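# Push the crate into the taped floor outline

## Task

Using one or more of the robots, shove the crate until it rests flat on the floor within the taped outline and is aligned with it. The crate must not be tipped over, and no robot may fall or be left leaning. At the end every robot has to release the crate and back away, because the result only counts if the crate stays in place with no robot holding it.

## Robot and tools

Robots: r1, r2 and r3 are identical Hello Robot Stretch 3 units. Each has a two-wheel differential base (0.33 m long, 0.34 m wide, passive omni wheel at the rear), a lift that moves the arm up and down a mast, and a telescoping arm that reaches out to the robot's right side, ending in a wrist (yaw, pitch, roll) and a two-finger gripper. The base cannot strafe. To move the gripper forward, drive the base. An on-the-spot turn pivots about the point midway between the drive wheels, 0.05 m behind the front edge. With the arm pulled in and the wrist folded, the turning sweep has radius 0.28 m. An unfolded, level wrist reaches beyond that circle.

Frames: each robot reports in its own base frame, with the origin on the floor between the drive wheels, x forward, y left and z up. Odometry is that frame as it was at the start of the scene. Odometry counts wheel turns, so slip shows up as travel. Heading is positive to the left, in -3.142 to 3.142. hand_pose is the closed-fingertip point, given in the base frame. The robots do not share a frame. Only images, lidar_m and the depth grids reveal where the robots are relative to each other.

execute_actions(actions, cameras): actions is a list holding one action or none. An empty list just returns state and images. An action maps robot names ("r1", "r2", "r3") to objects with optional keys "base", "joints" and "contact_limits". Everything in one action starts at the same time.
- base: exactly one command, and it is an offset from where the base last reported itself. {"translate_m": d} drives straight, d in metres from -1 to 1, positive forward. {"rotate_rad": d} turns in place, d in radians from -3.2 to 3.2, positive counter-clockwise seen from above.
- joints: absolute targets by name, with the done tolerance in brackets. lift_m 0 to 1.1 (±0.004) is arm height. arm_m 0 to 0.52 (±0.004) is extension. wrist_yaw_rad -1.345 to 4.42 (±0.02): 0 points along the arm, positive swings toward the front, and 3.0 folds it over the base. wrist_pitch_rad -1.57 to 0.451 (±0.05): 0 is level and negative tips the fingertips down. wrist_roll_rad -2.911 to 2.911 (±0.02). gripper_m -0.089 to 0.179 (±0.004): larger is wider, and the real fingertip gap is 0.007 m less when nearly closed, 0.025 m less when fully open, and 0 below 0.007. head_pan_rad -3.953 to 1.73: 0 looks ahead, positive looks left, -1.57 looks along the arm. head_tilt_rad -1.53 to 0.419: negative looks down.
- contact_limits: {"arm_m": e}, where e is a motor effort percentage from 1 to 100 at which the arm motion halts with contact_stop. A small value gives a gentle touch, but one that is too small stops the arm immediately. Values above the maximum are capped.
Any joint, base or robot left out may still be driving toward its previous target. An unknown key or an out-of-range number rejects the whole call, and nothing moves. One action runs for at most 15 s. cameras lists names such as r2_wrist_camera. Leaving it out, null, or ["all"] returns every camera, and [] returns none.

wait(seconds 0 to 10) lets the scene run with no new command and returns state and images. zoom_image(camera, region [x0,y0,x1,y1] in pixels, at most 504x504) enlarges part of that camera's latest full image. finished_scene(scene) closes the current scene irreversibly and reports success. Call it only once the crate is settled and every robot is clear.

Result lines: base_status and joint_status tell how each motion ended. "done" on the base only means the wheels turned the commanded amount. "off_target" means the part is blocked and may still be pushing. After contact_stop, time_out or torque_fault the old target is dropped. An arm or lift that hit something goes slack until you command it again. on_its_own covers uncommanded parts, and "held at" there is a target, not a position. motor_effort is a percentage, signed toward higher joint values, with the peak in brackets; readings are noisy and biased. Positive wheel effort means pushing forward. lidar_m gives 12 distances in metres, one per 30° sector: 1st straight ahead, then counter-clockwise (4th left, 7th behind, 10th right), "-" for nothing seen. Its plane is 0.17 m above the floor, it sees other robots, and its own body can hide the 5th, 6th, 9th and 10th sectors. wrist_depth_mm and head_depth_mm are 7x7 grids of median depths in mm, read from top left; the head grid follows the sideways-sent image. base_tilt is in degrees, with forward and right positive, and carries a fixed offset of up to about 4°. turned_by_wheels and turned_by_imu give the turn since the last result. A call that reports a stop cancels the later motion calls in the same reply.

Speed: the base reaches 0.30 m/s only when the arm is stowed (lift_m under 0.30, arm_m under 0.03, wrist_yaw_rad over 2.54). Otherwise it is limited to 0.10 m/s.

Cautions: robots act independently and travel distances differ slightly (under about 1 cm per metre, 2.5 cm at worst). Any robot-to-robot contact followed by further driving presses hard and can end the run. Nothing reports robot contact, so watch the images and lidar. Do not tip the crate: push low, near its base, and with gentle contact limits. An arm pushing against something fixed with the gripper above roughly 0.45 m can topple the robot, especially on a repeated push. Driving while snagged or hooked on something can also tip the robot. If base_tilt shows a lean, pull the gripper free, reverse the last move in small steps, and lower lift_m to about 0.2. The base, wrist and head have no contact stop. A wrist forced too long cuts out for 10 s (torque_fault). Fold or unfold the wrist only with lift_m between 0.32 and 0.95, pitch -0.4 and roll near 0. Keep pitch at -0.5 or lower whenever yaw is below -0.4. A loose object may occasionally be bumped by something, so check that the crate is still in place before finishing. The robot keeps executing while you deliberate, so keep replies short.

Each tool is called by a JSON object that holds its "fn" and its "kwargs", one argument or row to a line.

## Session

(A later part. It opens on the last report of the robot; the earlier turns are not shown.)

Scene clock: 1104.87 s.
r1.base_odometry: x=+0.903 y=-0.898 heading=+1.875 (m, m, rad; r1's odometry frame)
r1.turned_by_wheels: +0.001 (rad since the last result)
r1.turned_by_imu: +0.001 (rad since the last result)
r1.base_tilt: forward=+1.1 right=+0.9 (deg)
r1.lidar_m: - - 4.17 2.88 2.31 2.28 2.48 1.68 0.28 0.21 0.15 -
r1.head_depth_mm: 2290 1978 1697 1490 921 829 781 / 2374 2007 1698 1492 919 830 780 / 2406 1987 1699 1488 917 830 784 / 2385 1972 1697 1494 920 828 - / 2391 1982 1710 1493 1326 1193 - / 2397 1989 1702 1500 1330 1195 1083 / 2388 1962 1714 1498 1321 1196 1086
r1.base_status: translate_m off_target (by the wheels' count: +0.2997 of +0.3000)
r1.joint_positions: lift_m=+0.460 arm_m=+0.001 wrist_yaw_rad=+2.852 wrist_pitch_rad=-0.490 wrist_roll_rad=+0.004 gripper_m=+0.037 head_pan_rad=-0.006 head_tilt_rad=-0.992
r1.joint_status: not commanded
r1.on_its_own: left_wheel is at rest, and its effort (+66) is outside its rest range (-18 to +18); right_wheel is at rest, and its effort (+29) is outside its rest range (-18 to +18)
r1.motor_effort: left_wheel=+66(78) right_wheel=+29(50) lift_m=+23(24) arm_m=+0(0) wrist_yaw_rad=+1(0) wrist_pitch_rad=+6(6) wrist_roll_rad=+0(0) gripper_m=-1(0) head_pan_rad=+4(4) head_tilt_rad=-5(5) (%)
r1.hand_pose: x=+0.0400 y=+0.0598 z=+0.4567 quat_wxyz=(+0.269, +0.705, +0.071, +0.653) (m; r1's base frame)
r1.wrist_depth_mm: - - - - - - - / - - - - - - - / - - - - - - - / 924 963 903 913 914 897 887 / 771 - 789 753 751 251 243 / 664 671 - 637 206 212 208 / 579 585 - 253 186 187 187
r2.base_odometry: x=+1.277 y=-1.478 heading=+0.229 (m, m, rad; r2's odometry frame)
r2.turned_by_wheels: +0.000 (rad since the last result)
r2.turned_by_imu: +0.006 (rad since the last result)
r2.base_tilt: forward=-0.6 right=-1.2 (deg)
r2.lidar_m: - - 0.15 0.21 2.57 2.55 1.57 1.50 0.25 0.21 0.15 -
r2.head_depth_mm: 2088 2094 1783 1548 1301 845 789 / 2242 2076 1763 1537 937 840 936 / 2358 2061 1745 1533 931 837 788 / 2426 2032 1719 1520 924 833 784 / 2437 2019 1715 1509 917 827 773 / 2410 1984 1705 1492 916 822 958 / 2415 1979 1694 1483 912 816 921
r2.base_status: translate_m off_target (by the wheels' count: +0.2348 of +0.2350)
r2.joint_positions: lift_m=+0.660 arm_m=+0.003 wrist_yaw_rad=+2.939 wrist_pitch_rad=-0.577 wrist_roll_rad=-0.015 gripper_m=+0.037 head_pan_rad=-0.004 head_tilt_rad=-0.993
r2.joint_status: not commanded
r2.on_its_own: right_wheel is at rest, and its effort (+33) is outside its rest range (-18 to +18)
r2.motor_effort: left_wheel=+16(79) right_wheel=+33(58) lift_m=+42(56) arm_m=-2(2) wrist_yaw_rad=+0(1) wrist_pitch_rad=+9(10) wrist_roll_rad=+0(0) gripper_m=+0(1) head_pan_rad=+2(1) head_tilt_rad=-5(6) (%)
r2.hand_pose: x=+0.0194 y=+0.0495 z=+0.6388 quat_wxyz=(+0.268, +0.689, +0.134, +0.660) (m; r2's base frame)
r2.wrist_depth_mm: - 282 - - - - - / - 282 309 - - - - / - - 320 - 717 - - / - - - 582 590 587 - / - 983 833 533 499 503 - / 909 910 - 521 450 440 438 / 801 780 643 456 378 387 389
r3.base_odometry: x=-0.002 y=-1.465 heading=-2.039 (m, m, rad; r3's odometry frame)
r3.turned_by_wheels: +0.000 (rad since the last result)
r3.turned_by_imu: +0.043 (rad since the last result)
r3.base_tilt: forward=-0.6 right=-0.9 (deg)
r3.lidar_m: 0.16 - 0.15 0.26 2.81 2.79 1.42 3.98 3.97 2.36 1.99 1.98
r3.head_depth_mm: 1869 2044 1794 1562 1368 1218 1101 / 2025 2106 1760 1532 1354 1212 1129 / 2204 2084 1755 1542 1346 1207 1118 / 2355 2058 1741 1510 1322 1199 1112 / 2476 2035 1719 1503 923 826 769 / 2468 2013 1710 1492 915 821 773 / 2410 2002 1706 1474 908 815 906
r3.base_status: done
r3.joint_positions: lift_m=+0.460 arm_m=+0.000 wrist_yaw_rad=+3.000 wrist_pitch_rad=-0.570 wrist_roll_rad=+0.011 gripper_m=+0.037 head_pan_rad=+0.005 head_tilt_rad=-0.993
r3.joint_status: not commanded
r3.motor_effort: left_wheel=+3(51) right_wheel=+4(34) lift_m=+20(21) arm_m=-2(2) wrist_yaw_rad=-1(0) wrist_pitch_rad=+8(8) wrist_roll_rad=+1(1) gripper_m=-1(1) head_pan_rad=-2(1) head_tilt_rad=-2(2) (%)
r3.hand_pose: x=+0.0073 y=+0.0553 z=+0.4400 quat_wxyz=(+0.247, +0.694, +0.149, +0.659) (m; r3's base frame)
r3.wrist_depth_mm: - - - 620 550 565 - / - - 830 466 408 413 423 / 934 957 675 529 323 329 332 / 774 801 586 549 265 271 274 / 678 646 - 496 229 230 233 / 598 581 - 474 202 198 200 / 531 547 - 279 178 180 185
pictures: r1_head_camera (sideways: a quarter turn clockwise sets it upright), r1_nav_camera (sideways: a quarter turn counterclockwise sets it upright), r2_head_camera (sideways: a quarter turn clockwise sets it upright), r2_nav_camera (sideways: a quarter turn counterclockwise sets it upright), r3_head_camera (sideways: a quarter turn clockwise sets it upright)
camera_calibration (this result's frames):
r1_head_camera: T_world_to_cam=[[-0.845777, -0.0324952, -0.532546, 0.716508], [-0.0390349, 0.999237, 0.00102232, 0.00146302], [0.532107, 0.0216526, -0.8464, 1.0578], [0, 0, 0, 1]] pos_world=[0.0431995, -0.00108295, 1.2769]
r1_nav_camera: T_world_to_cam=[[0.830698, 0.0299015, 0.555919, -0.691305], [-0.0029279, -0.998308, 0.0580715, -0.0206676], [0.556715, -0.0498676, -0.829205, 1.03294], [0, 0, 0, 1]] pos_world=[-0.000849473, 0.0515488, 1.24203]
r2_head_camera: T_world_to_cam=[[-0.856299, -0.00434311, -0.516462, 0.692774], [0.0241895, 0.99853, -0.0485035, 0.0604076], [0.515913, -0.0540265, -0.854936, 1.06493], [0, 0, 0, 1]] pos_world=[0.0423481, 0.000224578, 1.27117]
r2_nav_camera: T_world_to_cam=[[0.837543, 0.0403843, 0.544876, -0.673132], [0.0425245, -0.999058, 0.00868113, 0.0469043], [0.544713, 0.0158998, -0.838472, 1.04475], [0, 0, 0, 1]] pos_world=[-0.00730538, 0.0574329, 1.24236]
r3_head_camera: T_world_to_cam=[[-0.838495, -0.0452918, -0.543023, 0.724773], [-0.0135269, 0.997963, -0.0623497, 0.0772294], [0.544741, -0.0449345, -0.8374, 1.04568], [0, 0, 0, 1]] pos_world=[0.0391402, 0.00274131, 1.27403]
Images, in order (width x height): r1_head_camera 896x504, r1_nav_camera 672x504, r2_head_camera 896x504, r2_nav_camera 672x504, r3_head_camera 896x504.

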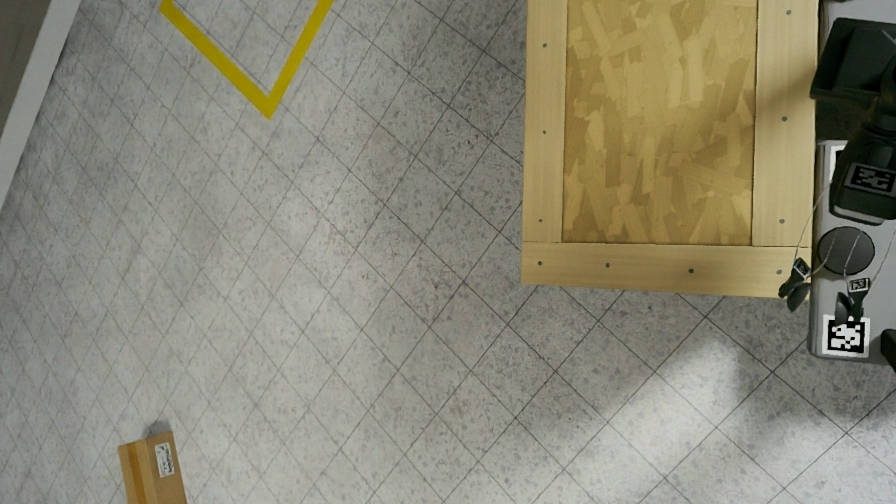

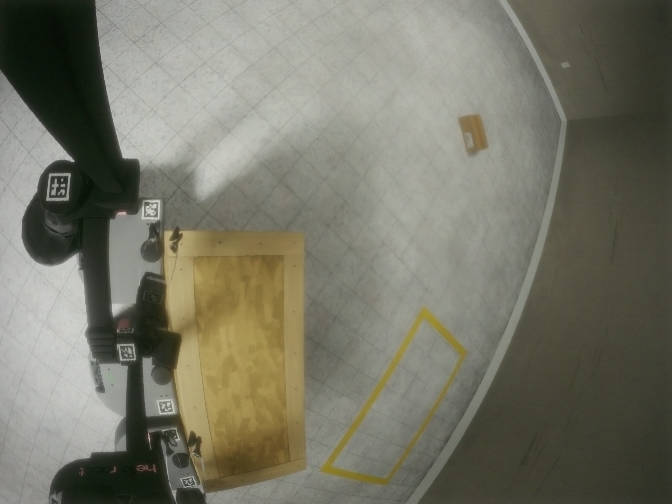

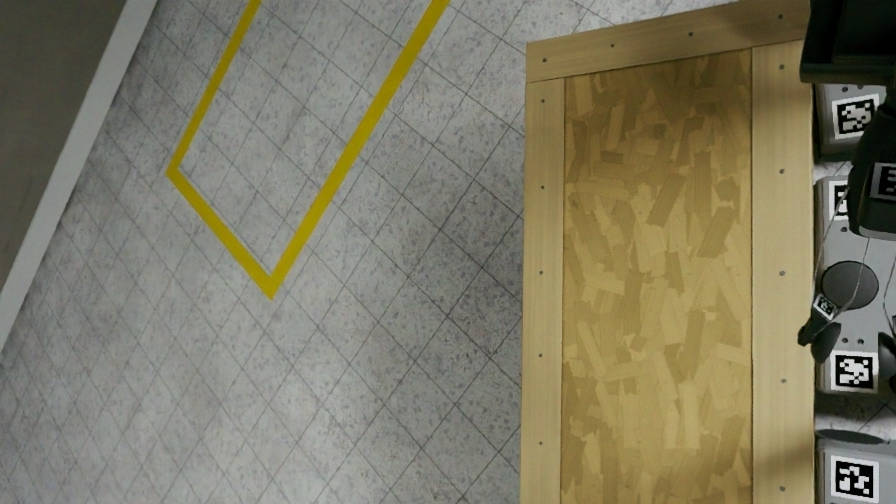

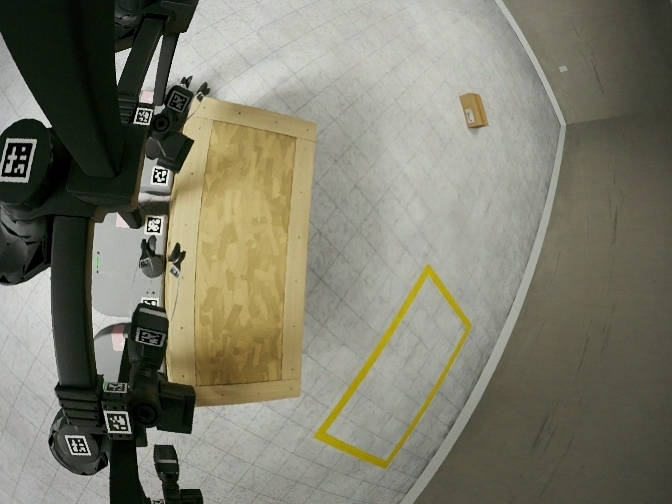

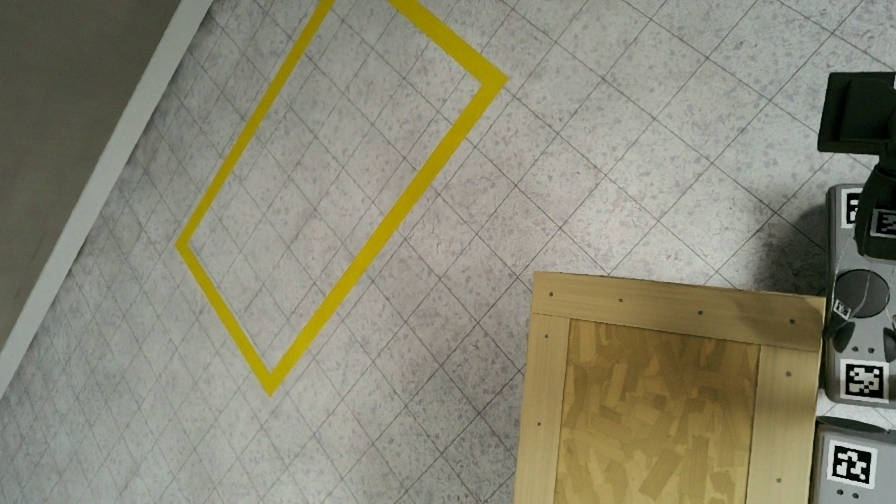

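{"fn": "execute_actions", "kwargs": {
  "actions": [
    {"r1":{"base":{"translate_m":-0.01}},"r2":{"base":{"translate_m":-0.01}},"r3":{"base":{"rotate_rad":-0.06}}}
  ],
  "cameras": ["r2_head_camera"]
}}

{"fn": "execute_actions", "kwargs": {
  "actions": [
    {"r1":{"base":{"translate_m":0.30}},"r2":{"base":{"translate_m":0.30}},"r3":{"base":{"translate_m":0.29}}}
  ],
  "cameras": ["r1_head_camera","r2_nav_camera","r2_head_camera","r3_head_camera"]
}}

Scene clock: 1190.40 s.
r1.base_odometry: x=+0.906 y=-0.907 heading=+1.875 (m, m, rad; r1's odometry frame)
r1.turned_by_wheels: +0.000 (rad since the last result)
r1.turned_by_imu: -0.001 (rad since the last result)
r1.base_tilt: forward=+1.2 right=+0.8 (deg)
r1.lidar_m: - - 4.15 2.88 2.30 2.28 2.47 1.67 0.28 0.25 0.15 -
r1.head_depth_mm: 2302 1971 1696 1487 919 826 913 / 2382 1983 1709 1490 919 831 782 / 2377 1977 1697 1491 922 830 783 / 2381 1957 1696 1491 921 827 - / 2407 1997 1708 1485 1330 1194 - / 2380 1997 1709 1491 1323 1190 1085 / 2367 1947 1714 1490 1324 1192 1081
r1.base_status: done
r1.joint_positions: lift_m=+0.460 arm_m=+0.001 wrist_yaw_rad=+2.852 wrist_pitch_rad=-0.490 wrist_roll_rad=+0.004 gripper_m=+0.037 head_pan_rad=-0.006 head_tilt_rad=-0.992
r1.joint_status: not commanded
r1.motor_effort: left_wheel=+1(61) right_wheel=+0(27) lift_m=+23(23) arm_m=+0(0) wrist_yaw_rad=+1(0) wrist_pitch_rad=+6(6) wrist_roll_rad=+0(0) gripper_m=+0(0) head_pan_rad=+4(3) head_tilt_rad=-4(4) (%)
r1.hand_pose: x=+0.0400 y=+0.0598 z=+0.4567 quat_wxyz=(+0.269, +0.705, +0.071, +0.653) (m; r1's base frame)
r1.wrist_depth_mm: - - - - - - - / - - - - - - - / - - - - - - - / 906 973 902 881 898 912 876 / 766 - 795 758 753 252 244 / 656 647 - 653 204 211 210 / 581 573 - 561 186 189 187
r2.base_odometry: x=+1.267 y=-1.480 heading=+0.229 (m, m, rad; r2's odometry frame)
r2.turned_by_wheels: +0.000 (rad since the last result)
r2.turned_by_imu: -0.001 (rad since the last result)
r2.base_tilt: forward=-0.7 right=-1.2 (deg)
r2.lidar_m: - - 0.15 0.24 2.56 2.54 1.57 1.49 0.24 0.24 0.15 -
r2.head_depth_mm: 2075 2089 1778 1540 987 841 789 / 2235 2076 1752 1533 940 839 935 / 2344 2056 1744 1521 930 834 788 / 2420 2043 1730 1520 923 831 784 / 2449 2026 1720 1496 916 826 774 / 2436 1998 1725 1495 918 825 1044 / 2402 1980 1693 1480 911 820 925
r2.base_status: done
r2.joint_positions: lift_m=+0.660 arm_m=+0.003 wrist_yaw_rad=+2.939 wrist_pitch_rad=-0.577 wrist_roll_rad=-0.015 gripper_m=+0.037 head_pan_rad=-0.004 head_tilt_rad=-0.993
r2.joint_status: not commanded
r2.motor_effort: left_wheel=+1(13) right_wheel=-1(29) lift_m=+42(43) arm_m=-2(1) wrist_yaw_rad=+0(0) wrist_pitch_rad=+9(9) wrist_roll_rad=+0(0) gripper_m=+0(0) head_pan_rad=+2(2) head_tilt_rad=-5(5) (%)
r2.hand_pose: x=+0.0194 y=+0.0495 z=+0.6388 quat_wxyz=(+0.268, +0.689, +0.134, +0.660) (m; r2's base frame)
r2.wrist_depth_mm: - 282 - - - - - / - 283 308 - - - - / - - 324 - 701 - - / - - - 598 585 582 - / - 974 810 521 500 497 996 / 883 886 - 620 450 438 429 / 793 769 649 559 377 389 386
r3.base_odometry: x=-0.002 y=-1.465 heading=-2.098 (m, m, rad; r3's odometry frame)
r3.turned_by_wheels: -0.059 (rad since the last result)
r3.turned_by_imu: -0.056 (rad since the last result)
r3.base_tilt: forward=-0.6 right=-0.9 (deg)
r3.lidar_m: 0.16 - 0.15 0.21 2.82 2.80 1.42 4.00 3.98 2.43 2.00 1.98
r3.head_depth_mm: 1823 1998 1819 1543 1363 1221 1101 / 1950 2112 1772 1547 1355 1216 1127 / 2140 2081 1750 1532 1350 1206 1107 / 2291 2076 1741 1509 1327 1198 1109 / 2424 2026 1732 1504 921 835 768 / 2453 2021 1728 1486 918 823 775 / 2407 1997 1698 1483 913 815 894
r3.base_status: rotate_rad off_target (by the wheels' count: -0.0585 of -0.0600)
r3.joint_positions: lift_m=+0.460 arm_m=+0.000 wrist_yaw_rad=+3.000 wrist_pitch_rad=-0.570 wrist_roll_rad=+0.011 gripper_m=+0.037 head_pan_rad=+0.005 head_tilt_rad=-0.993
r3.joint_status: not commanded
r3.on_its_own: left_wheel is at rest, and its effort (+40) is outside its rest range (-18 to +18)
r3.motor_effort: left_wheel=+40(45) right_wheel=+0(14) lift_m=+20(20) arm_m=-2(2) wrist_yaw_rad=+1(1) wrist_pitch_rad=+8(8) wrist_roll_rad=+1(1) gripper_m=+0(0) head_pan_rad=-1(1) head_tilt_rad=-2(2) (%)
r3.hand_pose: x=+0.0073 y=+0.0553 z=+0.4400 quat_wxyz=(+0.247, +0.694, +0.149, +0.659) (m; r3's base frame)
r3.wrist_depth_mm: - - - 568 553 591 - / - - 831 438 404 414 443 / 927 926 639 373 325 326 335 / 778 784 584 423 266 272 275 / 676 510 - 484 228 231 229 / 590 563 - 487 201 198 200 / 527 543 - 269 182 185 212
pictures: r2_head_camera (sideways: a quarter turn clockwise sets it upright)
camera_calibration (this result's frames):
r2_head_camera: T_world_to_cam=[[-0.856299, -0.0043437, -0.516462, 0.692774], [0.0241889, 0.99853, -0.0485035, 0.0604077], [0.515913, -0.0540262, -0.854936, 1.06493], [0, 0, 0, 1]] pos_world=[0.0423481, 0.000224604, 1.27117]
Images, in order (width x height): r2_head_camera 896x504.

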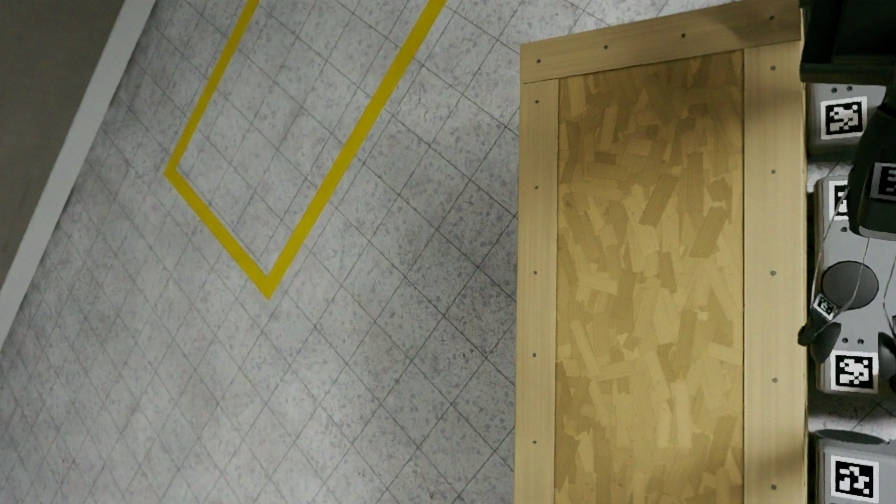

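Scene clock: 1194.50 s.
r1.base_odometry: x=+0.816 y=-0.621 heading=+1.876 (m, m, rad; r1's odometry frame)
r1.turned_by_wheels: +0.001 (rad since the last result)
r1.turned_by_imu: +0.065 (rad since the last result)
r1.base_tilt: forward=+1.2 right=+0.8 (deg)
r1.lidar_m: - - 4.03 2.95 2.47 2.45 2.74 1.88 0.27 0.21 0.15 -
r1.head_depth_mm: 2215 1975 1696 1486 923 827 781 / 2299 1988 1696 1486 921 827 784 / 2378 1981 1704 1490 924 830 783 / 2367 1996 1703 1491 917 829 - / 2387 1973 1716 1495 1330 1199 - / 2395 1954 1702 1492 1329 1189 1086 / 2393 1911 1708 1495 1332 1198 1085
r1.base_status: translate_m off_target (by the wheels' count: +0.2997 of +0.3000)
r1.joint_positions: lift_m=+0.460 arm_m=+0.001 wrist_yaw_rad=+2.852 wrist_pitch_rad=-0.491 wrist_roll_rad=+0.004 gripper_m=+0.037 head_pan_rad=-0.006 head_tilt_rad=-0.993
r1.joint_status: not commanded
r1.on_its_own: left_wheel is at rest, and its effort (+62) is outside its rest range (-18 to +18); right_wheel is at rest, and its effort (+30) is outside its rest range (-18 to +18)
r1.motor_effort: left_wheel=+62(64) right_wheel=+30(47) lift_m=+23(23) arm_m=+0(0) wrist_yaw_rad=+1(1) wrist_pitch_rad=+6(6) wrist_roll_rad=+0(0) gripper_m=-1(0) head_pan_rad=+4(3) head_tilt_rad=-4(5) (%)
r1.hand_pose: x=+0.0400 y=+0.0597 z=+0.4567 quat_wxyz=(+0.269, +0.705, +0.071, +0.653) (m; r1's base frame)
r1.wrist_depth_mm: - - - - - - - / - - - - - - - / - - - - - - - / 920 959 910 884 880 869 878 / 765 - 793 772 767 250 243 / 643 648 - 625 206 210 209 / 575 577 - 275 186 186 187
r2.base_odometry: x=+1.559 y=-1.412 heading=+0.230 (m, m, rad; r2's odometry frame)
r2.turned_by_wheels: +0.001 (rad since the last result)
r2.turned_by_imu: +0.063 (rad since the last result)
r2.base_tilt: forward=-0.7 right=-1.2 (deg)
r2.lidar_m: - - 0.15 0.21 2.74 2.74 1.74 1.75 0.24 0.21 0.15 -
r2.head_depth_mm: 1952 2061 1773 1538 969 842 790 / 2089 2068 1766 1534 937 840 935 / 2278 2050 1759 1519 928 835 785 / 2390 2060 1743 1514 925 832 784 / 2463 2022 1726 1504 920 828 774 / 2432 1998 1707 1491 915 823 958 / 2401 1996 1693 1487 910 819 914
r2.base_status: translate_m off_target (by the wheels' count: +0.2996 of +0.3000)
r2.joint_positions: lift_m=+0.660 arm_m=+0.003 wrist_yaw_rad=+2.939 wrist_pitch_rad=-0.577 wrist_roll_rad=-0.015 gripper_m=+0.037 head_pan_rad=-0.004 head_tilt_rad=-0.993
r2.joint_status: not commanded
r2.on_its_own: left_wheel is at rest, and its effort (+52) is outside its rest range (-18 to +18); right_wheel is at rest, and its effort (+33) is outside its rest range (-18 to +18)
r2.motor_effort: left_wheel=+52(74) right_wheel=+33(43) lift_m=+43(44) arm_m=-1(1) wrist_yaw_rad=+0(1) wrist_pitch_rad=+9(10) wrist_roll_rad=-1(0) gripper_m=+0(0) head_pan_rad=+2(2) head_tilt_rad=-5(5) (%)
r2.hand_pose: x=+0.0194 y=+0.0495 z=+0.6387 quat_wxyz=(+0.268, +0.689, +0.134, +0.660) (m; r2's base frame)
r2.wrist_depth_mm: - 273 - - - - - / - 275 306 - - - - / - - 320 - - - - / - - - 583 578 583 - / - 991 806 531 500 501 - / 891 894 - 521 442 437 435 / 773 772 638 459 380 389 386
r3.base_odometry: x=-0.147 y=-1.716 heading=-2.098 (m, m, rad; r3's odometry frame)
r3.turned_by_wheels: +0.000 (rad since the last result)
r3.turned_by_imu: +0.069 (rad since the last result)
r3.base_tilt: forward=-0.5 right=-0.8 (deg)
r3.lidar_m: 0.22 - 0.15 0.21 3.02 3.02 1.70 4.15 3.84 2.08 1.78 1.77
r3.head_depth_mm: 1673 1897 1792 1553 1377 1219 1101 / 1828 2007 1773 1540 1359 1220 1129 / 1999 2085 1781 1532 1343 1212 1113 / 2200 2075 1742 1515 1328 1200 1113 / 2339 2025 1734 1511 924 825 768 / 2487 2021 1713 1492 916 824 774 / 2434 1997 1702 1481 907 815 895
r3.base_status: done
r3.joint_positions: lift_m=+0.460 arm_m=+0.000 wrist_yaw_rad=+3.000 wrist_pitch_rad=-0.570 wrist_roll_rad=+0.011 gripper_m=+0.037 head_pan_rad=+0.005 head_tilt_rad=-0.993
r3.joint_status: not commanded
r3.motor_effort: left_wheel=+0(47) right_wheel=+2(27) lift_m=+20(21) arm_m=-2(2) wrist_yaw_rad=-1(0) wrist_pitch_rad=+8(8) wrist_roll_rad=+1(1) gripper_m=-1(1) head_pan_rad=+0(1) head_tilt_rad=-2(3) (%)
r3.hand_pose: x=+0.0073 y=+0.0553 z=+0.4400 quat_wxyz=(+0.247, +0.694, +0.149, +0.659) (m; r3's base frame)
r3.wrist_depth_mm: - - - 580 550 601 - / - - 835 439 406 416 440 / 927 921 680 382 324 327 336 / 782 788 580 434 264 271 274 / 679 586 - 482 229 230 231 / 596 564 - 480 202 199 200 / 522 542 - 270 178 179 186
pictures: r1_head_camera (sideways: a quarter turn clockwise sets it upright), r2_head_camera (sideways: a quarter turn clockwise sets it upright), r2_nav_camera (sideways: a quarter turn counterclockwise sets it upright), r3_head_camera (sideways: a quarter turn clockwise sets it upright)
camera_calibration (this result's frames):
r1_head_camera: T_world_to_cam=[[-0.845786, -0.0327261, -0.532518, 0.716471], [-0.0393078, 0.999227, 0.00102382, 0.00146273], [0.532073, 0.0217981, -0.846418, 1.05782], [0, 0, 0, 1]] pos_world=[0.043199, -0.00107281, 1.27689]
r2_head_camera: T_world_to_cam=[[-0.856267, -0.00434353, -0.516515, 0.692844], [0.0241923, 0.99853, -0.0485023, 0.060406], [0.515967, -0.0540266, -0.854903, 1.06489], [0, 0, 0, 1]] pos_world=[0.04235, 0.000224581, 1.27117]
r2_nav_camera: T_world_to_cam=[[0.837509, 0.0403848, 0.544929, -0.673201], [0.0425243, -0.999058, 0.00868409, 0.0469005], [0.544766, 0.0158997, -0.838437, 1.0447], [0, 0, 0, 1]] pos_world=[-0.00730165, 0.0574328, 1.24236]
r3_head_camera: T_world_to_cam=[[-0.83849, -0.0452799, -0.543032, 0.724785], [-0.0135121, 0.997963, -0.0623498, 0.0772294], [0.544749, -0.0449422, -0.837394, 1.04567], [0, 0, 0, 1]] pos_world=[0.0391406, 0.00274084, 1.27404]
Images, in order (width x height): r1_head_camera 896x504, r2_head_camera 896x504, r2_nav_camera 672x504, r3_head_camera 896x504.

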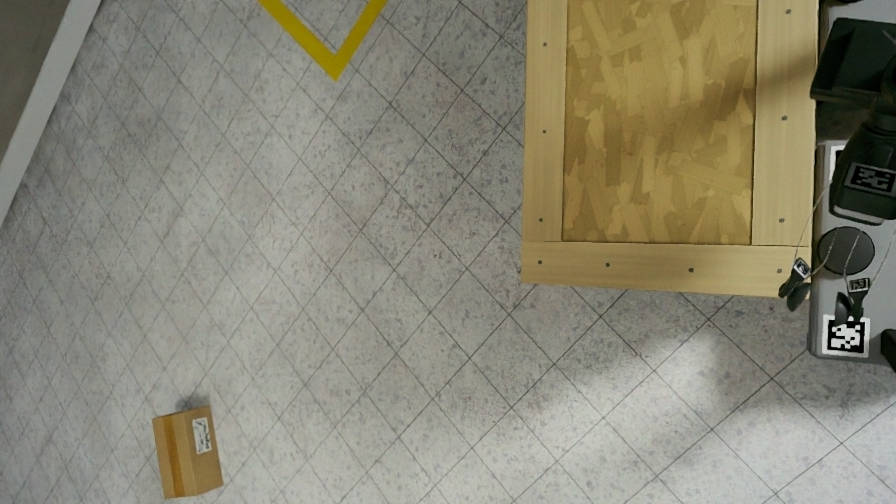

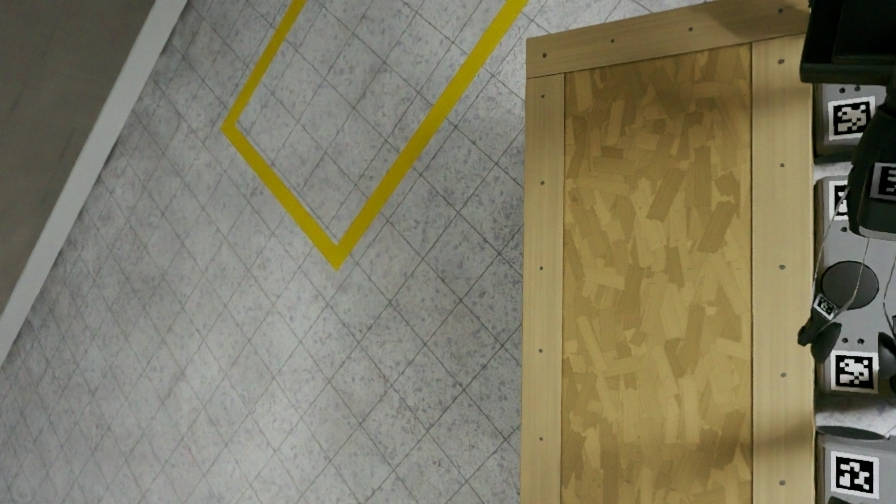

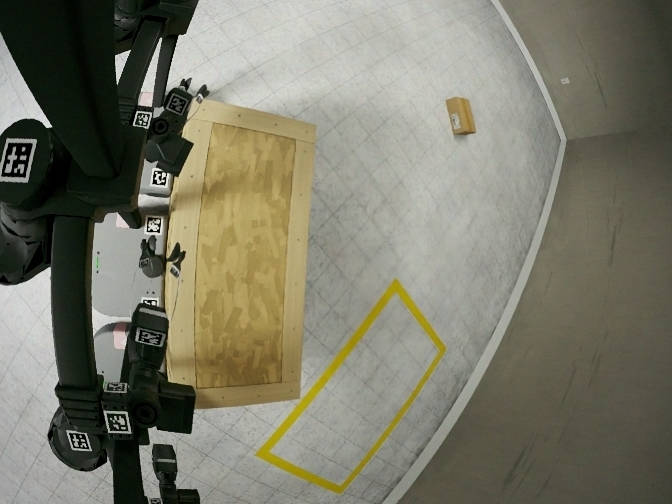

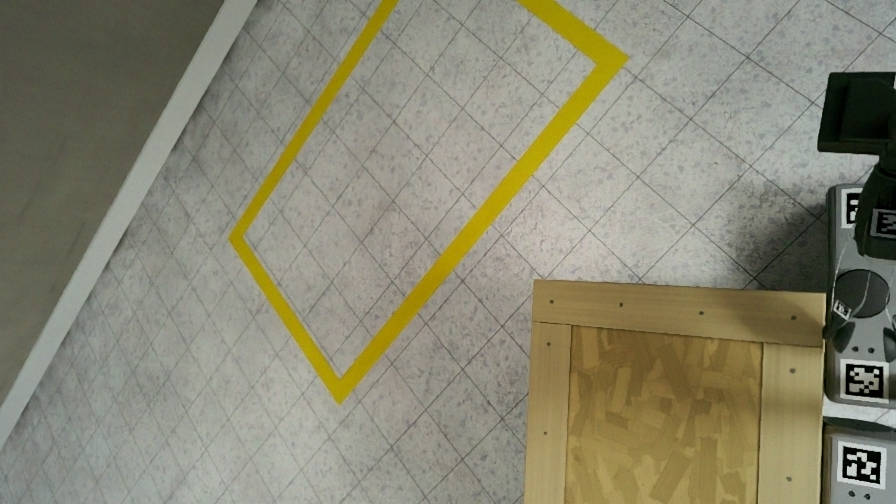

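{"fn": "execute_actions", "kwargs": {
  "actions": [
    {"r3":{"base":{"translate_m":-0.45},"joints":{"lift_m":0.28}},"r1":{"base":{"translate_m":-0.01}},"r2":{"base":{"translate_m":-0.01}}}
  ],
  "cameras": []
}}

{"fn": "execute_actions", "kwargs": {
  "actions": [
    {"r3":{"base":{"rotate_rad":-0.47}}}
  ],
  "cameras": ["r3_nav_camera","r3_head_camera"]
}}

Scene clock: 1242.87 s.
r1.base_odometry: x=+0.819 y=-0.631 heading=+1.876 (m, m, rad; r1's odometry frame)
r1.turned_by_wheels: +0.000 (rad since the last result)
r1.turned_by_imu: -0.001 (rad since the last result)
r1.base_tilt: forward=+1.1 right=+0.9 (deg)
r1.lidar_m: - - 4.01 2.95 2.46 2.44 2.73 1.87 0.27 0.25 0.15 -
r1.head_depth_mm: 2214 1978 1704 1484 921 829 910 / 2316 1983 1701 1492 920 827 783 / 2376 1994 1698 1486 920 831 782 / 2384 1975 1697 1500 918 827 - / 2375 1983 1702 1489 1323 1190 - / 2390 1940 1707 1486 1326 1194 1084 / 2414 1908 1712 1499 1333 1195 1081
r1.base_status: done
r1.joint_positions: lift_m=+0.460 arm_m=+0.001 wrist_yaw_rad=+2.852 wrist_pitch_rad=-0.491 wrist_roll_rad=+0.004 gripper_m=+0.037 head_pan_rad=-0.006 head_tilt_rad=-0.993
r1.joint_status: not commanded
r1.motor_effort: left_wheel=+0(56) right_wheel=-1(31) lift_m=+23(23) arm_m=+1(0) wrist_yaw_rad=+1(0) wrist_pitch_rad=+6(6) wrist_roll_rad=+0(0) gripper_m=+0(0) head_pan_rad=+3(4) head_tilt_rad=-4(4) (%)
r1.hand_pose: x=+0.0400 y=+0.0597 z=+0.4567 quat_wxyz=(+0.269, +0.705, +0.071, +0.653) (m; r1's base frame)
r1.wrist_depth_mm: - - - - - - - / - - - - - - - / - - - - - - - / 962 976 906 916 903 891 892 / 772 - 775 762 766 248 241 / 664 650 - 668 206 210 209 / 585 570 - 564 185 187 187
r2.base_odometry: x=+1.549 y=-1.414 heading=+0.230 (m, m, rad; r2's odometry frame)
r2.turned_by_wheels: +0.000 (rad since the last result)
r2.turned_by_imu: -0.002 (rad since the last result)
r2.base_tilt: forward=-0.6 right=-1.2 (deg)
r2.lidar_m: - - 0.15 0.24 2.74 2.73 1.73 0.55 0.56 0.24 0.15 -
r2.head_depth_mm: 1973 2077 1789 1541 969 843 791 / 2104 2068 1765 1531 935 839 1071 / 2281 2040 1750 1527 930 834 787 / 2406 2045 1733 1510 924 831 783 / 2442 2015 1721 1508 918 825 775 / 2412 2000 1703 1495 914 823 1043 / 2407 1974 1695 1482 908 821 913
r2.base_status: done
r2.joint_positions: lift_m=+0.660 arm_m=+0.003 wrist_yaw_rad=+2.939 wrist_pitch_rad=-0.577 wrist_roll_rad=-0.015 gripper_m=+0.037 head_pan_rad=-0.004 head_tilt_rad=-0.993
r2.joint_status: not commanded
r2.motor_effort: left_wheel=+0(46) right_wheel=-1(32) lift_m=+43(43) arm_m=-1(1) wrist_yaw_rad=+1(0) wrist_pitch_rad=+9(9) wrist_roll_rad=+0(1) gripper_m=-1(0) head_pan_rad=+1(2) head_tilt_rad=-5(5) (%)
r2.hand_pose: x=+0.0194 y=+0.0495 z=+0.6387 quat_wxyz=(+0.268, +0.689, +0.134, +0.660) (m; r2's base frame)
r2.wrist_depth_mm: - 276 - - - - - / - 274 303 - - - - / - - 317 - - - - / - - - 590 585 592 - / - - 825 524 508 501 992 / 896 886 - 627 449 435 434 / 802 778 633 560 378 390 391
r3.base_odometry: x=+0.079 y=-1.327 heading=-2.098 (m, m, rad; r3's odometry frame)
r3.turned_by_wheels: +0.000 (rad since the last result)
r3.turned_by_imu: -0.002 (rad since the last result)
r3.base_tilt: forward=-0.6 right=-0.7 (deg)
r3.lidar_m: 0.50 0.52 0.62 3.18 2.68 2.67 1.25 3.86 3.85 2.46 2.11 2.10
r3.head_depth_mm: 1983 2123 1803 1560 1374 1217 1101 / 2163 2115 1776 1540 1354 1207 1114 / 2331 2073 1757 1523 1347 1197 1118 / 2448 2054 1751 1488 1340 1196 1115 / 2477 2060 1197 1039 1270 1188 1112 / 2478 2030 1189 1035 1153 1168 1091 / 2438 1989 1129 1024 1130 1054 1063
r3.base_status: done
r3.joint_positions: lift_m=+0.280 arm_m=+0.000 wrist_yaw_rad=+3.000 wrist_pitch_rad=-0.570 wrist_roll_rad=+0.011 gripper_m=+0.037 head_pan_rad=+0.005 head_tilt_rad=-0.993
r3.joint_status: all done
r3.motor_effort: left_wheel=+0(6) right_wheel=+1(3) lift_m=+12(19) arm_m=-2(2) wrist_yaw_rad=+0(1) wrist_pitch_rad=+8(8) wrist_roll_rad=+1(1) gripper_m=+0(1) head_pan_rad=+0(1) head_tilt_rad=-2(2) (%)
r3.hand_pose: x=+0.0073 y=+0.0553 z=+0.2605 quat_wxyz=(+0.247, +0.694, +0.149, +0.659) (m; r3's base frame)
r3.wrist_depth_mm: - - - - 697 597 488 / 800 - 825 802 549 527 485 / 652 645 669 681 450 412 425 / 537 545 554 560 485 422 450 / 463 485 - - 485 474 476 / - - - - 434 424 432 / - - - - 375 379 382
pictures: none
No camera images: the call's "cameras" was empty. Leave "cameras" out to get every camera's image.

Scene clock: 1244.53 s.
r1.base_odometry: x=+0.819 y=-0.631 heading=+1.876 (m, m, rad; r1's odometry frame)
r1.turned_by_wheels: +0.000 (rad since the last result)
r1.turned_by_imu: +0.000 (rad since the last result)
r1.base_tilt: forward=+1.3 right=+0.8 (deg)
r1.lidar_m: - - 4.01 2.95 2.46 2.45 2.74 1.87 0.27 0.25 0.15 -
r1.head_depth_mm: 2228 1967 1692 1498 922 830 908 / 2302 1987 1707 1486 918 825 782 / 2382 1991 1695 1491 921 828 781 / 2373 1995 1704 1486 921 827 - / 2383 1985 1701 1501 1324 1192 - / 2376 1946 1706 1485 1323 1190 1085 / 2412 1917 1706 1491 1326 1194 1084
r1.base_status: not commanded
r1.joint_positions: lift_m=+0.460 arm_m=+0.001 wrist_yaw_rad=+2.852 wrist_pitch_rad=-0.491 wrist_roll_rad=+0.004 gripper_m=+0.037 head_pan_rad=-0.006 head_tilt_rad=-0.993
r1.joint_status: not commanded
r1.motor_effort: left_wheel=+0(1) right_wheel=+0(1) lift_m=+22(23) arm_m=+1(1) wrist_yaw_rad=+2(0) wrist_pitch_rad=+6(6) wrist_roll_rad=+0(0) gripper_m=-1(0) head_pan_rad=+3(4) head_tilt_rad=-4(4) (%)
r1.hand_pose: x=+0.0400 y=+0.0597 z=+0.4567 quat_wxyz=(+0.269, +0.705, +0.071, +0.653) (m; r1's base frame)
r1.wrist_depth_mm: - - - - - - - / - - - - - - - / - - - - - - - / 930 985 920 894 870 877 886 / 777 - 773 748 759 251 241 / 672 640 - 660 207 210 208 / 586 580 - 556 186 187 186
r2.base_odometry: x=+1.549 y=-1.414 heading=+0.230 (m, m, rad; r2's odometry frame)
r2.turned_by_wheels: +0.000 (rad since the last result)
r2.turned_by_imu: +0.000 (rad since the last result)
r2.base_tilt: forward=-0.7 right=-1.3 (deg)
r2.lidar_m: - - 0.15 0.24 2.74 2.73 1.73 0.48 0.57 0.24 0.15 -
r2.head_depth_mm: 1951 2081 1767 1548 970 842 790 / 2141 2067 1760 1534 936 840 1069 / 2276 2042 1750 1516 935 835 789 / 2373 2034 1728 1515 925 830 783 / 2440 2011 1723 1502 918 826 773 / 2404 1996 1702 1493 914 824 1044 / 2381 1986 1693 1479 909 819 917
r2.base_status: not commanded
r2.joint_positions: lift_m=+0.660 arm_m=+0.003 wrist_yaw_rad=+2.939 wrist_pitch_rad=-0.577 wrist_roll_rad=-0.015 gripper_m=+0.037 head_pan_rad=-0.004 head_tilt_rad=-0.993
r2.joint_status: not commanded
r2.motor_effort: left_wheel=+0(1) right_wheel=-1(0) lift_m=+43(43) arm_m=-1(2) wrist_yaw_rad=+0(1) wrist_pitch_rad=+9(9) wrist_roll_rad=+0(1) gripper_m=+1(0) head_pan_rad=+2(2) head_tilt_rad=-5(5) (%)
r2.hand_pose: x=+0.0194 y=+0.0495 z=+0.6387 quat_wxyz=(+0.268, +0.689, +0.134, +0.660) (m; r2's base frame)
r2.wrist_depth_mm: - 271 - - - - - / - 275 302 - - - - / - - 321 - - - - / - - - 582 581 584 - / - 981 832 532 508 494 - / 879 883 - 625 447 434 441 / 793 777 635 551 380 384 388
r3.base_odometry: x=+0.079 y=-1.327 heading=-2.568 (m, m, rad; r3's odometry frame)
r3.turned_by_wheels: -0.470 (rad since the last result)
r3.turned_by_imu: -0.463 (rad since the last result)
r3.base_tilt: forward=-0.6 right=-0.8 (deg)
r3.lidar_m: 2.11 0.50 0.53 0.62 3.07 2.68 2.67 1.25 3.85 3.86 2.39 2.10
r3.head_depth_mm: 1831 2072 1795 1552 1376 1215 1096 / 1892 2067 1756 1541 1355 1213 1108 / 1935 2089 1763 1523 1349 1204 1124 / 2010 2054 1738 1522 1337 1197 1116 / 2081 2022 1731 1512 1332 1186 1115 / 2153 2028 1707 1488 1297 1177 1090 / 2237 2003 1705 1040 1030 1160 1057
r3.base_status: done
r3.joint_positions: lift_m=+0.280 arm_m=+0.000 wrist_yaw_rad=+3.000 wrist_pitch_rad=-0.570 wrist_roll_rad=+0.011 gripper_m=+0.037 head_pan_rad=+0.005 head_tilt_rad=-0.993
r3.joint_status: not commanded
r3.motor_effort: left_wheel=+1(6) right_wheel=-1(5) lift_m=+12(12) arm_m=-2(2) wrist_yaw_rad=-1(0) wrist_pitch_rad=+8(8) wrist_roll_rad=+1(1) gripper_m=-1(0) head_pan_rad=-2(1) head_tilt_rad=-2(2) (%)
r3.hand_pose: x=+0.0073 y=+0.0553 z=+0.2605 quat_wxyz=(+0.247, +0.694, +0.149, +0.659) (m; r3's base frame)
r3.wrist_depth_mm: - - 710 647 579 478 390 / 811 - 726 511 521 498 407 / 649 637 623 461 508 532 438 / 542 543 561 522 551 549 544 / 463 485 - - 491 487 495 / - - - - 435 428 430 / - - - - 373 379 379
pictures: r3_head_camera (sideways: a quarter turn clockwise sets it upright), r3_nav_camera (sideways: a quarter turn counterclockwise sets it upright)
camera_calibration (this result's frames):
r3_head_camera: T_world_to_cam=[[-0.83849, -0.0452799, -0.543032, 0.724785], [-0.013512, 0.997963, -0.0623498, 0.0772294], [0.544749, -0.0449422, -0.837394, 1.04567], [0, 0, 0, 1]] pos_world=[0.0391406, 0.00274084, 1.27404]
r3_nav_camera: T_world_to_cam=[[0.830809, -0.0035602, 0.556546, -0.681996], [0.0336318, -0.997831, -0.0565885, 0.117912], [0.55554, 0.0657319, -0.828887, 1.0314], [0, 0, 0, 1]] pos_world=[-0.0103412, 0.0474319, 1.24115]
Images, in order (width x height): r3_head_camera 896x504, r3_nav_camera 672x504.

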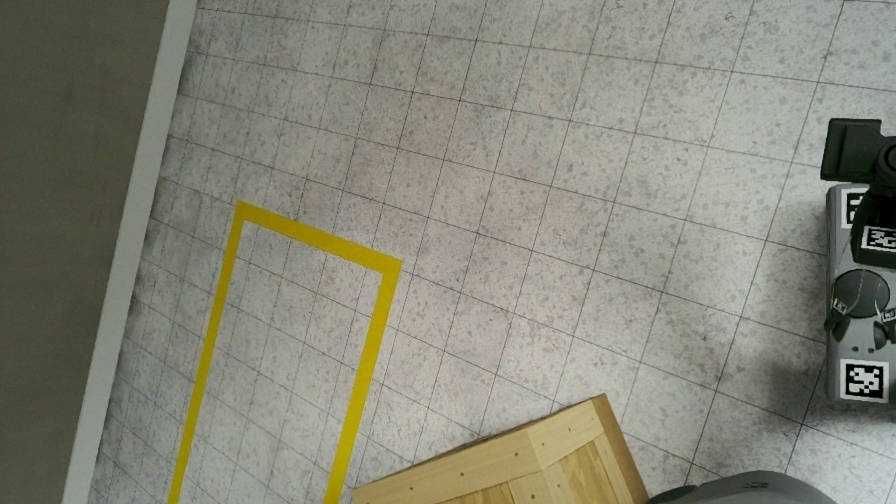

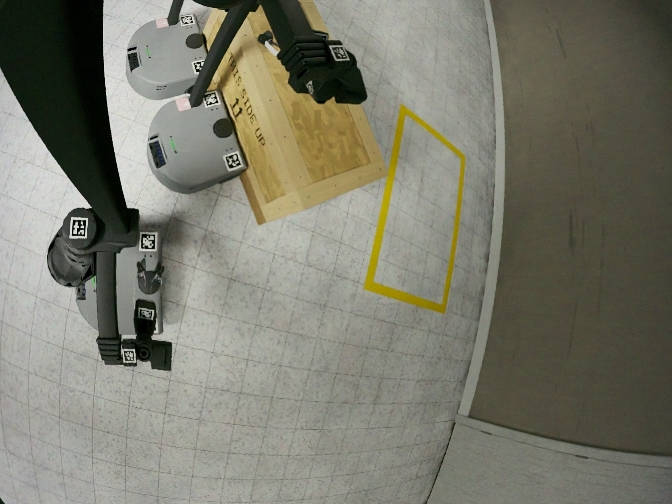

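{"fn": "execute_actions", "kwargs": {
  "actions": [
    {"r3":{"base":{"translate_m":1.0}}}
  ],
  "cameras": []
}}

{"fn": "execute_actions", "kwargs": {
  "actions": [
    {"r3":{"base":{"rotate_rad":1.44}},"r2":{"base":{"translate_m":-0.2}}}
  ],
  "cameras": ["r3_nav_camera","r3_head_camera"]
}}

Scene clock: 1258.53 s.
r1.base_odometry: x=+0.819 y=-0.631 heading=+1.876 (m, m, rad; r1's odometry frame)
r1.turned_by_wheels: +0.000 (rad since the last result)
r1.turned_by_imu: -0.001 (rad since the last result)
r1.base_tilt: forward=+1.2 right=+0.9 (deg)
r1.lidar_m: - - 3.99 2.95 2.46 2.45 2.73 1.87 0.27 0.24 0.15 -
r1.head_depth_mm: 2225 1986 1703 1483 920 827 909 / 2325 1988 1701 1479 921 829 781 / 2365 1959 1697 1486 919 828 782 / 2392 1966 1701 1484 920 829 - / 2378 1986 1703 1485 1328 1193 - / 2407 1944 1706 1501 1326 1194 1086 / 2391 1898 1714 1489 1330 1200 1084
r1.base_status: not commanded
r1.joint_positions: lift_m=+0.460 arm_m=+0.001 wrist_yaw_rad=+2.852 wrist_pitch_rad=-0.491 wrist_roll_rad=+0.004 gripper_m=+0.037 head_pan_rad=-0.006 head_tilt_rad=-0.993
r1.joint_status: not commanded
r1.motor_effort: left_wheel=+0(1) right_wheel=+0(1) lift_m=+23(23) arm_m=+0(0) wrist_yaw_rad=+1(1) wrist_pitch_rad=+6(6) wrist_roll_rad=+0(0) gripper_m=+0(0) head_pan_rad=+3(4) head_tilt_rad=-4(4) (%)
r1.hand_pose: x=+0.0400 y=+0.0597 z=+0.4567 quat_wxyz=(+0.269, +0.705, +0.071, +0.653) (m; r1's base frame)
r1.wrist_depth_mm: - - - - - - - / - - - - - - - / - - - - - - - / 909 960 915 882 909 882 903 / 754 - 779 763 763 250 243 / 660 667 - 643 205 209 209 / 575 579 - 551 186 187 187
r2.base_odometry: x=+1.549 y=-1.414 heading=+0.230 (m, m, rad; r2's odometry frame)
r2.turned_by_wheels: +0.000 (rad since the last result)
r2.turned_by_imu: -0.002 (rad since the last result)
r2.base_tilt: forward=-0.7 right=-1.3 (deg)
r2.lidar_m: - - 0.15 0.24 2.74 2.73 1.73 1.74 4.41 0.24 0.15 -
r2.head_depth_mm: 1958 2085 1779 1550 966 845 790 / 2124 2052 1761 1528 939 841 1073 / 2280 2032 1742 1518 931 836 789 / 2372 2045 1733 1511 922 830 784 / 2453 2023 1721 1503 922 827 776 / 2410 2010 1712 1493 915 822 1044 / 2404 1975 1695 1489 911 817 912
r2.base_status: not commanded
r2.joint_positions: lift_m=+0.660 arm_m=+0.003 wrist_yaw_rad=+2.939 wrist_pitch_rad=-0.577 wrist_roll_rad=-0.015 gripper_m=+0.037 head_pan_rad=-0.004 head_tilt_rad=-0.993
r2.joint_status: not commanded
r2.motor_effort: left_wheel=+0(1) right_wheel=-1(0) lift_m=+43(43) arm_m=-2(1) wrist_yaw_rad=+1(0) wrist_pitch_rad=+9(9) wrist_roll_rad=+0(1) gripper_m=+0(0) head_pan_rad=+2(2) head_tilt_rad=-5(4) (%)
r2.hand_pose: x=+0.0194 y=+0.0495 z=+0.6387 quat_wxyz=(+0.268, +0.689, +0.134, +0.660) (m; r2's base frame)
r2.wrist_depth_mm: - 274 - - - - - / - 276 304 - - - - / - - 318 - - - - / - - - 591 589 581 - / 1000 984 801 530 493 502 - / 891 904 - 634 453 434 438 / 793 781 631 563 378 390 392
r3.base_odometry: x=-0.761 y=-1.870 heading=-2.567 (m, m, rad; r3's odometry frame)
r3.turned_by_wheels: +0.000 (rad since the last result)
r3.turned_by_imu: +0.002 (rad since the last result)
r3.base_tilt: forward=-0.6 right=-0.8 (deg)
r3.lidar_m: 1.14 1.34 2.38 4.69 0.46 0.47 2.19 2.18 4.13 2.22 1.31 1.14
r3.head_depth_mm: 977 1148 1393 1541 1366 1218 1098 / 995 1194 1454 1540 1364 1210 1107 / 1033 1232 1513 1533 1347 1209 1120 / 1071 1279 1608 1508 1339 1200 1114 / 1104 1332 1630 1494 1328 1195 1108 / 1144 1380 1653 1483 1312 1178 1087 / 1182 1454 1660 1476 1313 1166 1067
r3.base_status: done
r3.joint_positions: lift_m=+0.280 arm_m=+0.000 wrist_yaw_rad=+3.000 wrist_pitch_rad=-0.570 wrist_roll_rad=+0.011 gripper_m=+0.037 head_pan_rad=+0.005 head_tilt_rad=-0.993
r3.joint_status: not commanded
r3.motor_effort: left_wheel=+1(8) right_wheel=-1(3) lift_m=+12(12) arm_m=-2(2) wrist_yaw_rad=+0(0) wrist_pitch_rad=+8(8) wrist_roll_rad=+1(1) gripper_m=-1(1) head_pan_rad=-1(0) head_tilt_rad=-2(1) (%)
r3.hand_pose: x=+0.0073 y=+0.0553 z=+0.2605 quat_wxyz=(+0.247, +0.694, +0.149, +0.659) (m; r3's base frame)
r3.wrist_depth_mm: 348 - - - - - - / 376 - 832 856 853 867 894 / 401 440 654 680 687 693 709 / 506 498 554 562 565 574 583 / 470 484 - - 496 493 496 / - - - - 437 428 428 / - - - - 374 378 381
pictures: none
No camera images: the call's "cameras" was empty. Leave "cameras" out to get every camera's image.

Scene clock: 1261.87 s.
r1.base_odometry: x=+0.819 y=-0.631 heading=+1.876 (m, m, rad; r1's odometry frame)
r1.turned_by_wheels: +0.000 (rad since the last result)
r1.turned_by_imu: -0.001 (rad since the last result)
r1.base_tilt: forward=+1.2 right=+0.8 (deg)
r1.lidar_m: - - 3.99 2.95 2.46 2.44 2.74 0.37 0.36 0.25 0.15 -
r1.head_depth_mm: 2228 1979 1701 1486 921 827 1044 / 2326 1993 1702 1486 920 830 783 / 2392 1985 1698 1483 921 828 783 / 2386 2006 1700 1494 919 828 - / 2385 1993 1699 1491 1329 1199 - / 2385 1941 1698 1495 1325 1186 1085 / 2420 1899 1724 1488 1326 1196 1087
r1.base_status: not commanded
r1.joint_positions: lift_m=+0.460 arm_m=+0.001 wrist_yaw_rad=+2.852 wrist_pitch_rad=-0.491 wrist_roll_rad=+0.004 gripper_m=+0.037 head_pan_rad=-0.006 head_tilt_rad=-0.993
r1.joint_status: not commanded
r1.motor_effort: left_wheel=+0(1) right_wheel=+0(1) lift_m=+23(23) arm_m=+0(0) wrist_yaw_rad=+1(2) wrist_pitch_rad=+6(6) wrist_roll_rad=+0(0) gripper_m=+0(0) head_pan_rad=+4(4) head_tilt_rad=-4(4) (%)
r1.hand_pose: x=+0.0400 y=+0.0597 z=+0.4567 quat_wxyz=(+0.269, +0.705, +0.071, +0.653) (m; r1's base frame)
r1.wrist_depth_mm: - - - - - - - / - - - - - - - / - - - - - - - / 900 916 922 882 902 898 872 / 768 - 778 755 754 250 240 / 658 661 - 655 206 211 210 / 574 587 - 554 186 187 186
r2.base_odometry: x=+1.355 y=-1.460 heading=+0.230 (m, m, rad; r2's odometry frame)
r2.turned_by_wheels: +0.000 (rad since the last result)
r2.turned_by_imu: -0.002 (rad since the last result)
r2.base_tilt: forward=-0.6 right=-1.0 (deg)
r2.lidar_m: 0.26 0.27 0.37 0.55 2.59 2.58 1.55 1.54 4.28 2.60 0.37 0.27
r2.head_depth_mm: 2105 2072 1767 1535 971 1212 1140 / 2277 2082 1753 1058 936 1180 1113 / 2373 2057 1737 1050 930 1169 1125 / 2464 2027 1730 1043 927 1164 1121 / 2460 2013 1723 1038 924 1164 1123 / 2398 2023 1714 1033 912 1140 1088 / 2399 1992 1691 1024 909 1018 966
r2.base_status: done
r2.joint_positions: lift_m=+0.660 arm_m=+0.003 wrist_yaw_rad=+2.939 wrist_pitch_rad=-0.577 wrist_roll_rad=-0.015 gripper_m=+0.037 head_pan_rad=-0.004 head_tilt_rad=-0.993
r2.joint_status: not commanded
r2.motor_effort: left_wheel=+1(6) right_wheel=-1(5) lift_m=+43(43) arm_m=-1(1) wrist_yaw_rad=+0(1) wrist_pitch_rad=+9(9) wrist_roll_rad=-1(0) gripper_m=+0(0) head_pan_rad=+2(2) head_tilt_rad=-5(5) (%)
r2.hand_pose: x=+0.0194 y=+0.0495 z=+0.6387 quat_wxyz=(+0.268, +0.689, +0.134, +0.660) (m; r2's base frame)
r2.wrist_depth_mm: - - - 315 316 - - / - - - - 341 - - / - - - - 383 682 - / - - - - 619 582 583 / - 985 - 799 595 499 506 / 898 882 - 694 558 446 443 / 782 772 751 693 740 418 385
r3.base_odometry: x=-0.761 y=-1.870 heading=-1.128 (m, m, rad; r3's odometry frame)
r3.turned_by_wheels: +1.440 (rad since the last result)
r3.turned_by_imu: +1.418 (rad since the last result)
r3.base_tilt: forward=-0.6 right=-0.8 (deg)
r3.lidar_m: 4.66 0.44 0.46 0.59 3.97 4.14 2.94 1.41 1.15 1.14 1.25 1.91
r3.head_depth_mm: 2627 2146 1796 1554 1368 1219 1101 / 2590 2104 1781 1542 1356 1218 1109 / 2551 2082 1760 1513 1344 1197 1123 / 2494 2068 1754 1514 1341 1206 1114 / 2504 2034 1735 1504 1332 1185 1109 / 2433 2031 1725 1501 1316 1184 1086 / 2425 1972 1699 1483 978 1159 1061
r3.base_status: done
r3.joint_positions: lift_m=+0.280 arm_m=+0.000 wrist_yaw_rad=+3.000 wrist_pitch_rad=-0.570 wrist_roll_rad=+0.011 gripper_m=+0.037 head_pan_rad=+0.005 head_tilt_rad=-0.993
r3.joint_status: not commanded
r3.motor_effort: left_wheel=-1(6) right_wheel=+2(8) lift_m=+12(12) arm_m=-2(2) wrist_yaw_rad=-1(0) wrist_pitch_rad=+8(8) wrist_roll_rad=+1(1) gripper_m=+0(0) head_pan_rad=-1(1) head_tilt_rad=-1(2) (%)
r3.hand_pose: x=+0.0073 y=+0.0553 z=+0.2605 quat_wxyz=(+0.247, +0.694, +0.149, +0.659) (m; r3's base frame)
r3.wrist_depth_mm: - - - 905 496 409 353 / 827 - 819 792 529 432 493 / 647 646 669 661 655 461 675 / 543 549 555 560 567 536 583 / 469 483 - - 493 488 494 / - - - - 437 425 433 / - - - - 372 377 381
pictures: r3_head_camera (sideways: a quarter turn clockwise sets it upright), r3_nav_camera (sideways: a quarter turn counterclockwise sets it upright)
camera_calibration (this result's frames):
r3_head_camera: T_world_to_cam=[[-0.83849, -0.0452799, -0.543032, 0.724785], [-0.013512, 0.997963, -0.0623498, 0.0772294], [0.544749, -0.0449422, -0.837394, 1.04567], [0, 0, 0, 1]] pos_world=[0.0391406, 0.00274084, 1.27404]
r3_nav_camera: T_world_to_cam=[[0.830809, -0.0035602, 0.556546, -0.681996], [0.0336318, -0.997831, -0.0565885, 0.117912], [0.55554, 0.0657319, -0.828887, 1.0314], [0, 0, 0, 1]] pos_world=[-0.0103412, 0.0474319, 1.24115]
Images, in order (width x height): r3_head_camera 896x504, r3_nav_camera 672x504.

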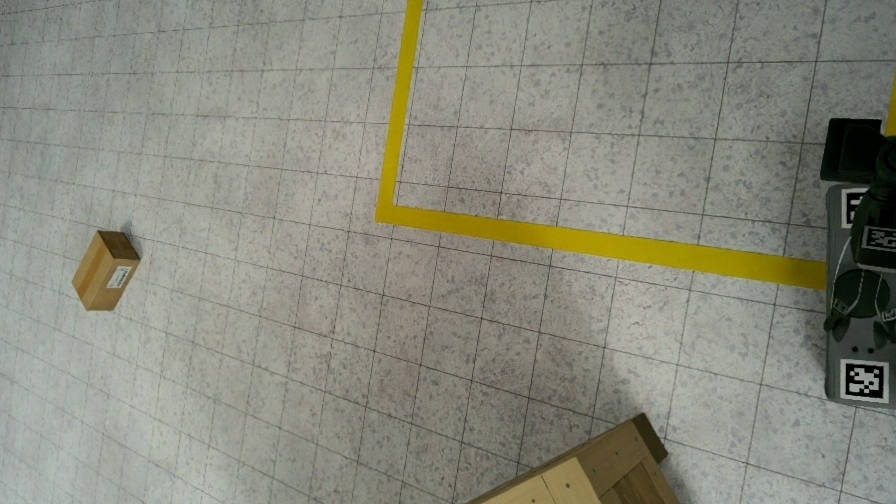

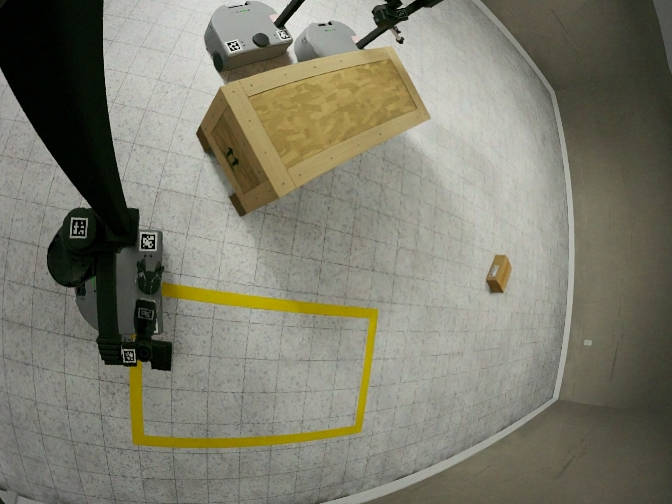

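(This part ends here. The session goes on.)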